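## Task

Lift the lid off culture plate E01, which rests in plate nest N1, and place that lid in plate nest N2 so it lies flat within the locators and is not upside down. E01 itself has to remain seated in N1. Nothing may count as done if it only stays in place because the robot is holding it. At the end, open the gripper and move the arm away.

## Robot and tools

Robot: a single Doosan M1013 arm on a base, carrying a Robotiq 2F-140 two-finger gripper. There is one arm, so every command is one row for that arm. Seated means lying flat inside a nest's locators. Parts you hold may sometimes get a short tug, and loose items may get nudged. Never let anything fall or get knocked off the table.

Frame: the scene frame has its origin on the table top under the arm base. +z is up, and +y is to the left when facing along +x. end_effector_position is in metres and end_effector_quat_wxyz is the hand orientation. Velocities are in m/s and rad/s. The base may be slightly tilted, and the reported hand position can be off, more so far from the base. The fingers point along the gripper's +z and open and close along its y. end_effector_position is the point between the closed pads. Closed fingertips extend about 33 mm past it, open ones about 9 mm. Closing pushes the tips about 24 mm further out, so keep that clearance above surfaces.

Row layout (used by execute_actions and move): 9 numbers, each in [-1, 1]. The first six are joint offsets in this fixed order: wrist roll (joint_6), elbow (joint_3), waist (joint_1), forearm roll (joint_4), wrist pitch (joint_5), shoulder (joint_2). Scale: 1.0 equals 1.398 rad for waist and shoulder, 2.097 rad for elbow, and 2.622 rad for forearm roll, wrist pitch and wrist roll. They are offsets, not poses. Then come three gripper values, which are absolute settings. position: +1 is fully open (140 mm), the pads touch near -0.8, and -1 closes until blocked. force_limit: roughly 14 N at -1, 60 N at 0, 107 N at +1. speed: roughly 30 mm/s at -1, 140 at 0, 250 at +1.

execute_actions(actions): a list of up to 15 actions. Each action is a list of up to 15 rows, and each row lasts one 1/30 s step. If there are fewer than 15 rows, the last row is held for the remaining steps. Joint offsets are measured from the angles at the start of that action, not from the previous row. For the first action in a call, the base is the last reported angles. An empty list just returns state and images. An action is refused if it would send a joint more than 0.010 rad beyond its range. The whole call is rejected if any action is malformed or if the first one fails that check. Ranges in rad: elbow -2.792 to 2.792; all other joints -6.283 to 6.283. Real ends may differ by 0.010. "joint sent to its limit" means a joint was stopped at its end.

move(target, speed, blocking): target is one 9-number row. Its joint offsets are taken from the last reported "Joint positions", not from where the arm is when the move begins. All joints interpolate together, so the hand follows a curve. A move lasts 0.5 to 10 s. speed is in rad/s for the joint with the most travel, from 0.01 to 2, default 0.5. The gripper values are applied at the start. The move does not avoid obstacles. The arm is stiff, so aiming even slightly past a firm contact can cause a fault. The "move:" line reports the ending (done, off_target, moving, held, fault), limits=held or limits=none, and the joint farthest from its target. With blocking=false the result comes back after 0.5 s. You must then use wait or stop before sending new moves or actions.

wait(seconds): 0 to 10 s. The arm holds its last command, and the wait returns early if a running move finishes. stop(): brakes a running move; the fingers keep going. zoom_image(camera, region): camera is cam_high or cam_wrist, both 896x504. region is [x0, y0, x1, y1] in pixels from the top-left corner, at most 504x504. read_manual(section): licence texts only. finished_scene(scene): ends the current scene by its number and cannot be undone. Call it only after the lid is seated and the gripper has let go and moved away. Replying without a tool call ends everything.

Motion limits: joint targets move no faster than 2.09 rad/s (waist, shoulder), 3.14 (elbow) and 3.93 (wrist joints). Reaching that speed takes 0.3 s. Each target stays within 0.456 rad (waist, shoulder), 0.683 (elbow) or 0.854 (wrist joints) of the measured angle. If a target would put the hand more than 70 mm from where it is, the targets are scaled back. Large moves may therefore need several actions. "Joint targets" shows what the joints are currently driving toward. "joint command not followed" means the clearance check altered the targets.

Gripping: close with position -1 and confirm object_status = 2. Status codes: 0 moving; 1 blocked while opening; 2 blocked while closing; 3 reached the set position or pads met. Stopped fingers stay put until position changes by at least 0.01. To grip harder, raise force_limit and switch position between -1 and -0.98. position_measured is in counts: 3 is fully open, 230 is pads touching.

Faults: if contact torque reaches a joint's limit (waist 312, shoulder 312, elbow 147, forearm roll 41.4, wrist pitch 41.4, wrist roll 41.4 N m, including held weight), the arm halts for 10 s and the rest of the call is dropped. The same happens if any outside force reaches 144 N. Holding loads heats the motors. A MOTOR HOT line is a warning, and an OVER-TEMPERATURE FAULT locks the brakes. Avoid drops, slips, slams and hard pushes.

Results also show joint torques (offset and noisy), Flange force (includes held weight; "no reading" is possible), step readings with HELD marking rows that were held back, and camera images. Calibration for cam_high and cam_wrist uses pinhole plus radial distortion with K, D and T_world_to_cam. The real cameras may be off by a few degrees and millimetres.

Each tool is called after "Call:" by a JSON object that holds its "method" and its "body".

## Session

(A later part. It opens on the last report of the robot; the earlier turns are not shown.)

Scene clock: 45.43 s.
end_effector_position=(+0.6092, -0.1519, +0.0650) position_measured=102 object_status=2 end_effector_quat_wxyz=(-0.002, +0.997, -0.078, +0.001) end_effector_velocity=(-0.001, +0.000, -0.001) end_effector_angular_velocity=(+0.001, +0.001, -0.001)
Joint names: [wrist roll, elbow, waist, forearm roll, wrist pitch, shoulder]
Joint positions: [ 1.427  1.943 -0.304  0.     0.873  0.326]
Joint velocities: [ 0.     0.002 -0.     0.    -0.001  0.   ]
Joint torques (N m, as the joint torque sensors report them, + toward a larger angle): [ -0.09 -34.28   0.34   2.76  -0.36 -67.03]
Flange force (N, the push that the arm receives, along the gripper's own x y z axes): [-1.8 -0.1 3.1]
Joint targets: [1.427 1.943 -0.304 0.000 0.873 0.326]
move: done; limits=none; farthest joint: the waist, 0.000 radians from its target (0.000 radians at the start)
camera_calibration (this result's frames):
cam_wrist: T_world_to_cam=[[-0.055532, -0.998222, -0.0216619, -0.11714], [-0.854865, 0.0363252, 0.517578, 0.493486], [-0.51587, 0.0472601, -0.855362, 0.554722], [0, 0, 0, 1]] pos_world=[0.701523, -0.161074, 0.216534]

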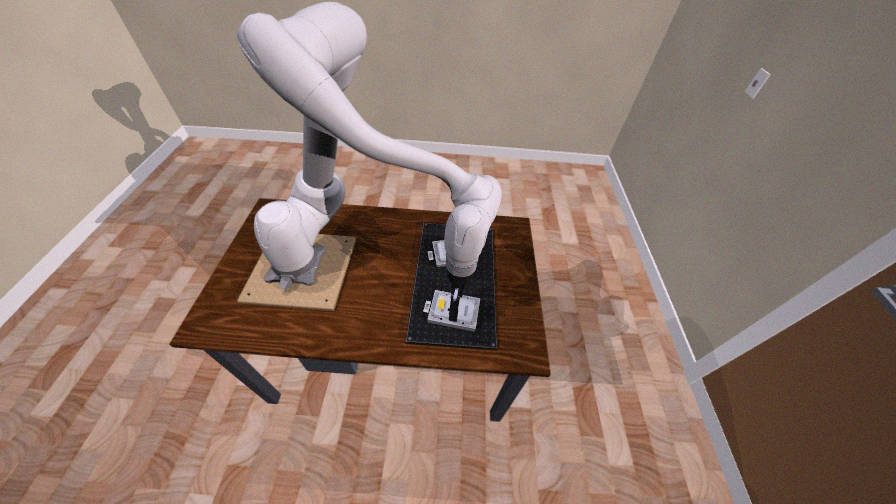

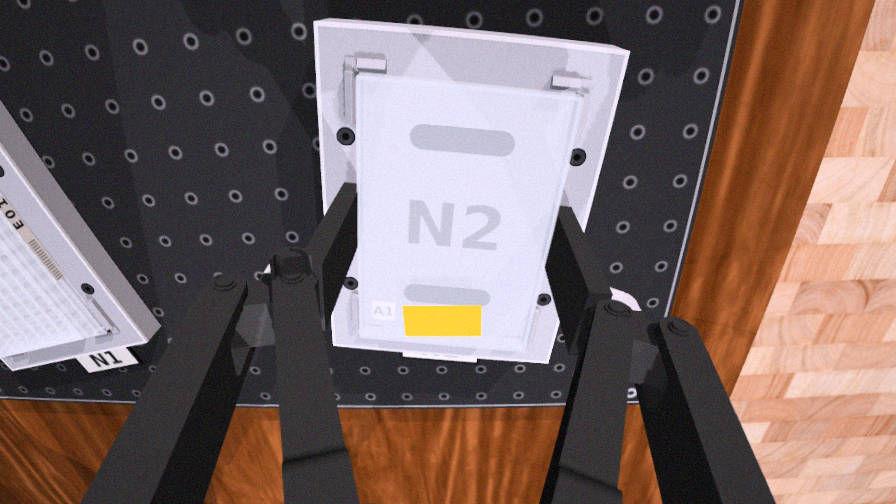

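Call:
{"method": "move", "body": {"target": [0,0.0005,0,0,-0.001,0.0012,-1,-0.6,-1], "speed": 0.01}}

Call:
{"method": "zoom_image", "body": {"camera": "cam_wrist", "region": [260, 0, 680, 380]}}

Scene clock: 93.27 s.
end_effector_position=(+0.6091, -0.1519, +0.0635) position_measured=102 object_status=2 end_effector_quat_wxyz=(-0.002, +0.997, -0.078, +0.001) end_effector_velocity=(+0.000, -0.001, +0.000) end_effector_angular_velocity=(-0.001, -0.000, +0.000)
Joint names: [wrist roll, elbow, waist, forearm roll, wrist pitch, shoulder]
Joint positions: [ 1.427  1.944 -0.304  0.     0.87   0.327]
Joint velocities: [-0.    -0.    -0.    -0.001 -0.     0.   ]
Joint torques (N m, as the joint torque sensors report them, + toward a larger angle): [ -0.06 -33.65  -0.84   2.82  -0.39 -67.95]
Flange force (N, the push that the arm receives, along the gripper's own x y z axes): [0.8 -1.6 3.7]
Joint targets: [1.427 1.944 -0.304 0.000 0.870 0.327]
move: done; limits=none; farthest joint: the waist, 0.000 radians from its target (0.000 radians at the start)
camera_calibration (this result's frames):
cam_wrist: T_world_to_cam=[[-0.0555342, -0.998221, -0.0216865, -0.117157], [-0.854814, 0.0363097, 0.517662, 0.494191], [-0.515954, 0.0472858, -0.85531, 0.553492], [0, 0, 0, 1]] pos_world=[0.701512, -0.161064, 0.215043]

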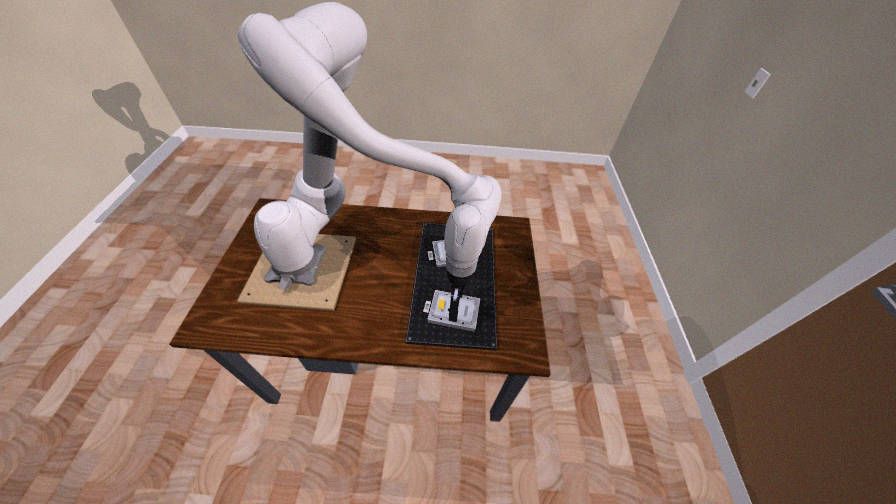

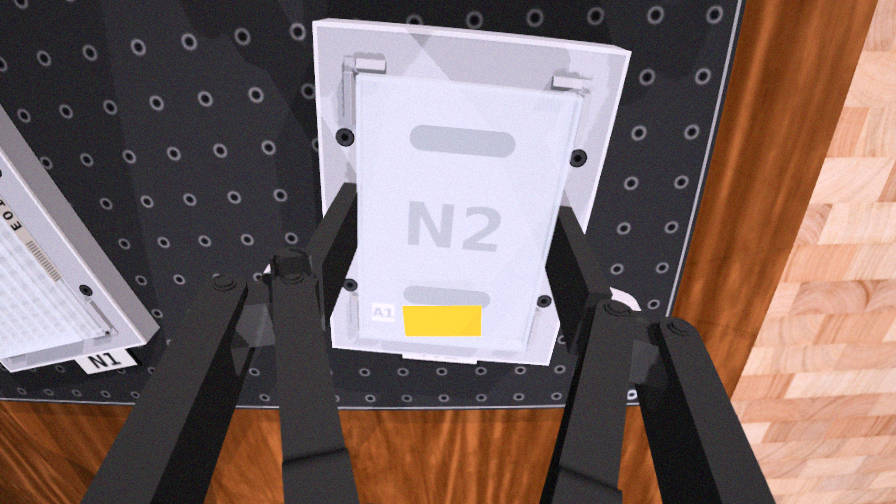

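Region (260, 0, 680, 380) of cam_wrist's 896x504 image, scaled by 1.200, with more detail than that image has; it fills the top 456 rows of this view, and the rest is white.

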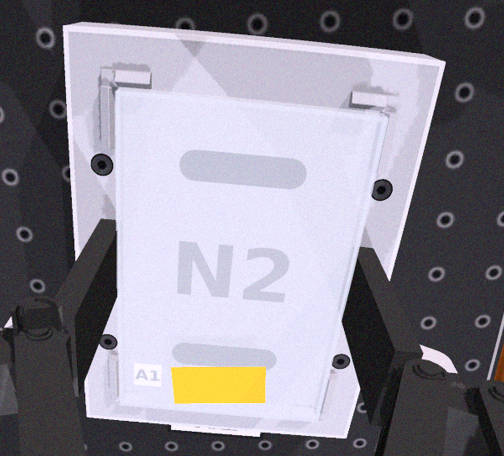

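Call:
{"method": "move", "body": {"target": [0,0.0003,0,0,-0.0005,0.0006,-1,-0.6,-1], "speed": 0.01}}

Scene clock: 95.63 s.
end_effector_position=(+0.6091, -0.1519, +0.0629) position_measured=102 object_status=2 end_effector_quat_wxyz=(-0.002, +0.997, -0.078, +0.001) end_effector_velocity=(-0.000, -0.001, -0.000) end_effector_angular_velocity=(-0.000, -0.000, -0.001)
Joint names: [wrist roll, elbow, waist, forearm roll, wrist pitch, shoulder]
Joint positions: [ 1.427  1.944 -0.304  0.     0.869  0.328]
Joint velocities: [-0.     0.    -0.001 -0.    -0.    -0.   ]
Joint torques (N m, as the joint torque sensors report them, + toward a larger angle): [ -0.57 -19.22  -1.55   3.79  -3.77 -35.25]
Flange force (N, the push that the arm receives, along the gripper's own x y z axes): [-12.1 -4.7 -49.3]
Joint targets: [1.427 1.944 -0.304 0.000 0.869 0.328]
move: done; limits=none; farthest joint: the waist, 0.000 radians from its target (0.000 radians at the start)
camera_calibration (this result's frames):
cam_wrist: T_world_to_cam=[[-0.0555338, -0.998221, -0.0216775, -0.117162], [-0.854832, 0.0363156, 0.517632, 0.494519], [-0.515925, 0.0472767, -0.855328, 0.552898], [0, 0, 0, 1]] pos_world=[0.701478, -0.161051, 0.214391]

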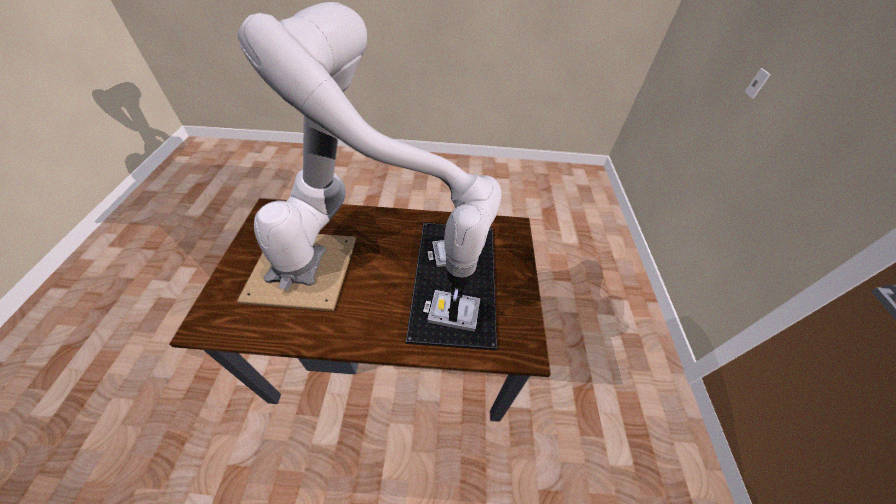

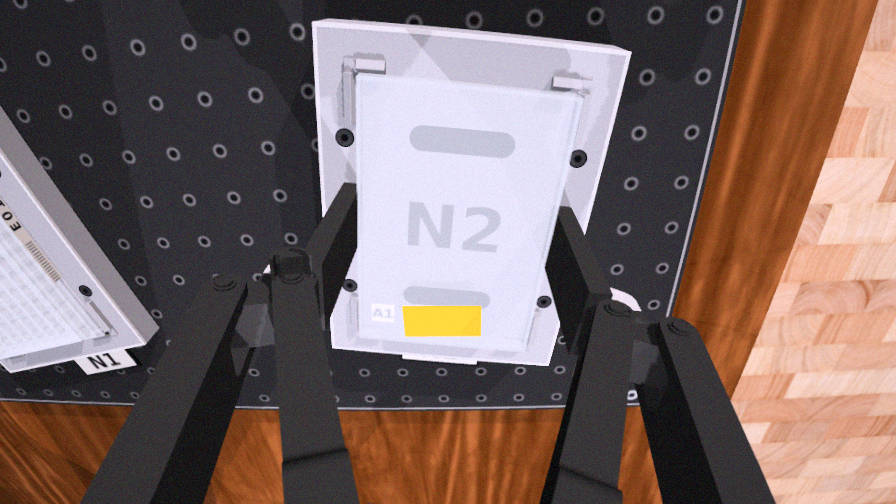

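Call:
{"method": "move", "body": {"target": [0,0,0,0,0,0,0.5,-0.6,-0.5]}}

Call:
{"method": "move", "body": {"target": [0,-0.036,0,0,0.066,-0.07,0.6,-0.6,0], "speed": 0.25}}

Call:
{"method": "zoom_image", "body": {"camera": "cam_wrist", "region": [100, 0, 600, 300]}}

Scene clock: 98.43 s.
end_effector_position=(+0.6091, -0.1519, +0.0629) position_measured=66 object_status=3 end_effector_quat_wxyz=(-0.002, +0.997, -0.078, +0.001) end_effector_velocity=(+0.000, +0.000, +0.000) end_effector_angular_velocity=(+0.000, -0.001, -0.000)
Joint names: [wrist roll, elbow, waist, forearm roll, wrist pitch, shoulder]
Joint positions: [ 1.427  1.944 -0.304  0.     0.869  0.328]
Joint velocities: [-0.    -0.    -0.     0.001 -0.    -0.   ]
Joint torques (N m, as the joint torque sensors report them, + toward a larger angle): [ -0.1  -33.89   0.48   2.89  -0.38 -67.  ]
Flange force (N, the push that the arm receives, along the gripper's own x y z axes): [-1.5 0.0 2.7]
Joint targets: [1.427 1.944 -0.304 0.000 0.869 0.328]
move: done; limits=none; farthest joint: the waist, 0.000 radians from its target (0.000 radians at the start)
camera_calibration (this result's frames):
cam_wrist: T_world_to_cam=[[-0.0555436, -0.998221, -0.0216936, -0.11715], [-0.854823, 0.0363149, 0.517647, 0.494515], [-0.515938, 0.0472961, -0.855319, 0.552896], [0, 0, 0, 1]] pos_world=[0.701476, -0.16105, 0.214377]

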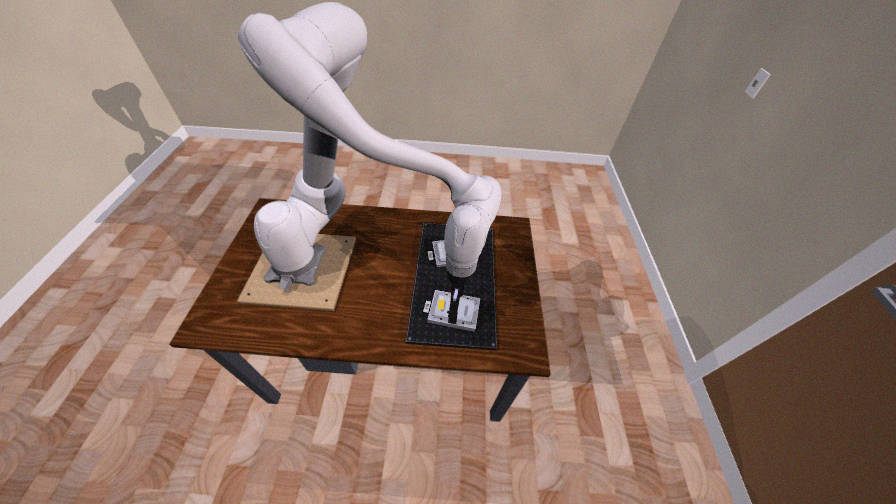

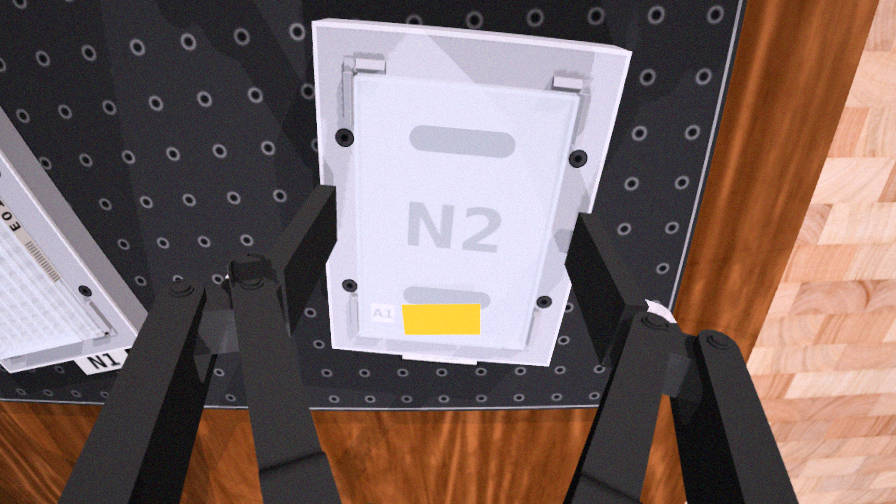

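Scene clock: 99.57 s.
end_effector_position=(+0.6067, -0.1515, +0.1586) position_measured=53 object_status=3 end_effector_quat_wxyz=(-0.002, +0.997, -0.078, +0.001) end_effector_velocity=(+0.000, -0.000, +0.001) end_effector_angular_velocity=(-0.002, -0.000, +0.001)
Joint names: [wrist roll, elbow, waist, forearm roll, wrist pitch, shoulder]
Joint positions: [ 1.427  1.869 -0.304  0.     1.042  0.23 ]
Joint velocities: [ 0.    -0.002  0.    -0.002  0.002 -0.001]
Joint torques (N m, as the joint torque sensors report them, + toward a larger angle): [ -0.07 -38.51  -0.75   3.23  -0.47 -60.95]
Flange force (N, the push that the arm receives, along the gripper's own x y z axes): [-2.1 -1.9 2.8]
Joint targets: [1.427 1.869 -0.304 0.000 1.042 0.230]
move: done; limits=none; farthest joint: the waist, 0.000 radians from its target (0.000 radians at the start)
camera_calibration (this result's frames):
cam_wrist: T_world_to_cam=[[-0.0554909, -0.998226, -0.0215993, -0.114914], [-0.854972, 0.0363322, 0.517401, 0.443086], [-0.515698, 0.0471778, -0.855471, 0.633362], [0, 0, 0, 1]] pos_world=[0.699073, -0.160689, 0.310088]

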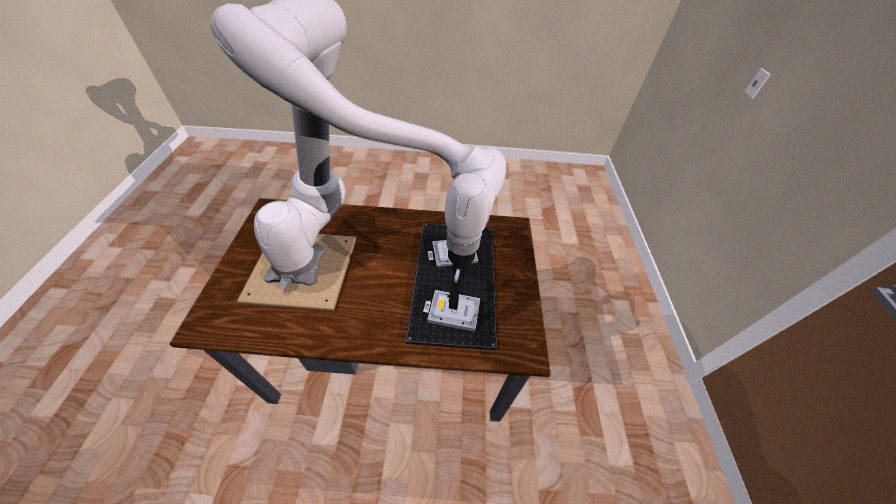

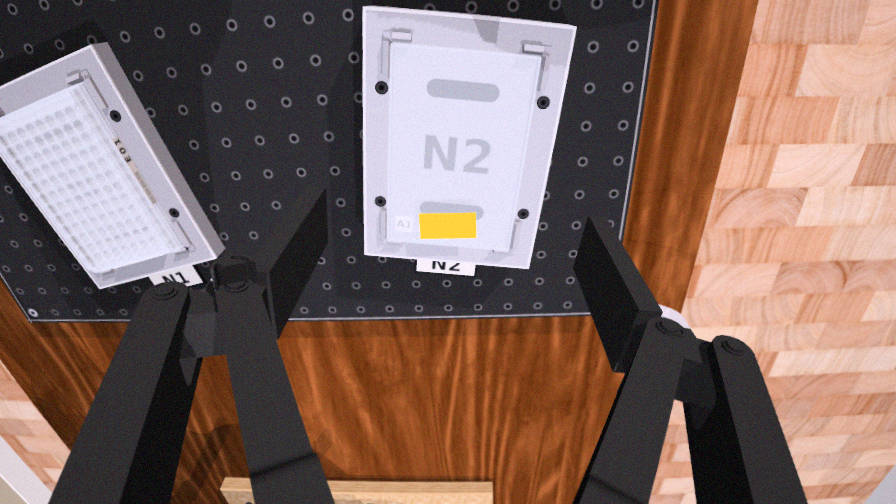

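Region (100, 0, 600, 300) of cam_wrist's 896x504 image, scaled by 1.008, with more detail than that image has; it fills the top 302 rows of this view, and the rest is white.

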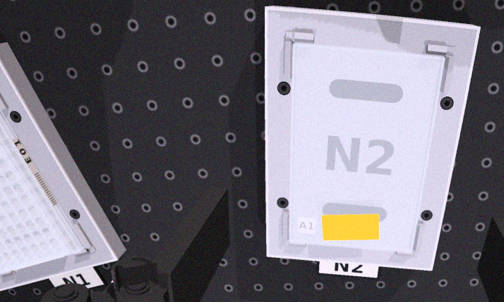

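Call:
{"method": "finished_scene", "body": {"scene": 2}}

The scene is finished: the task was done.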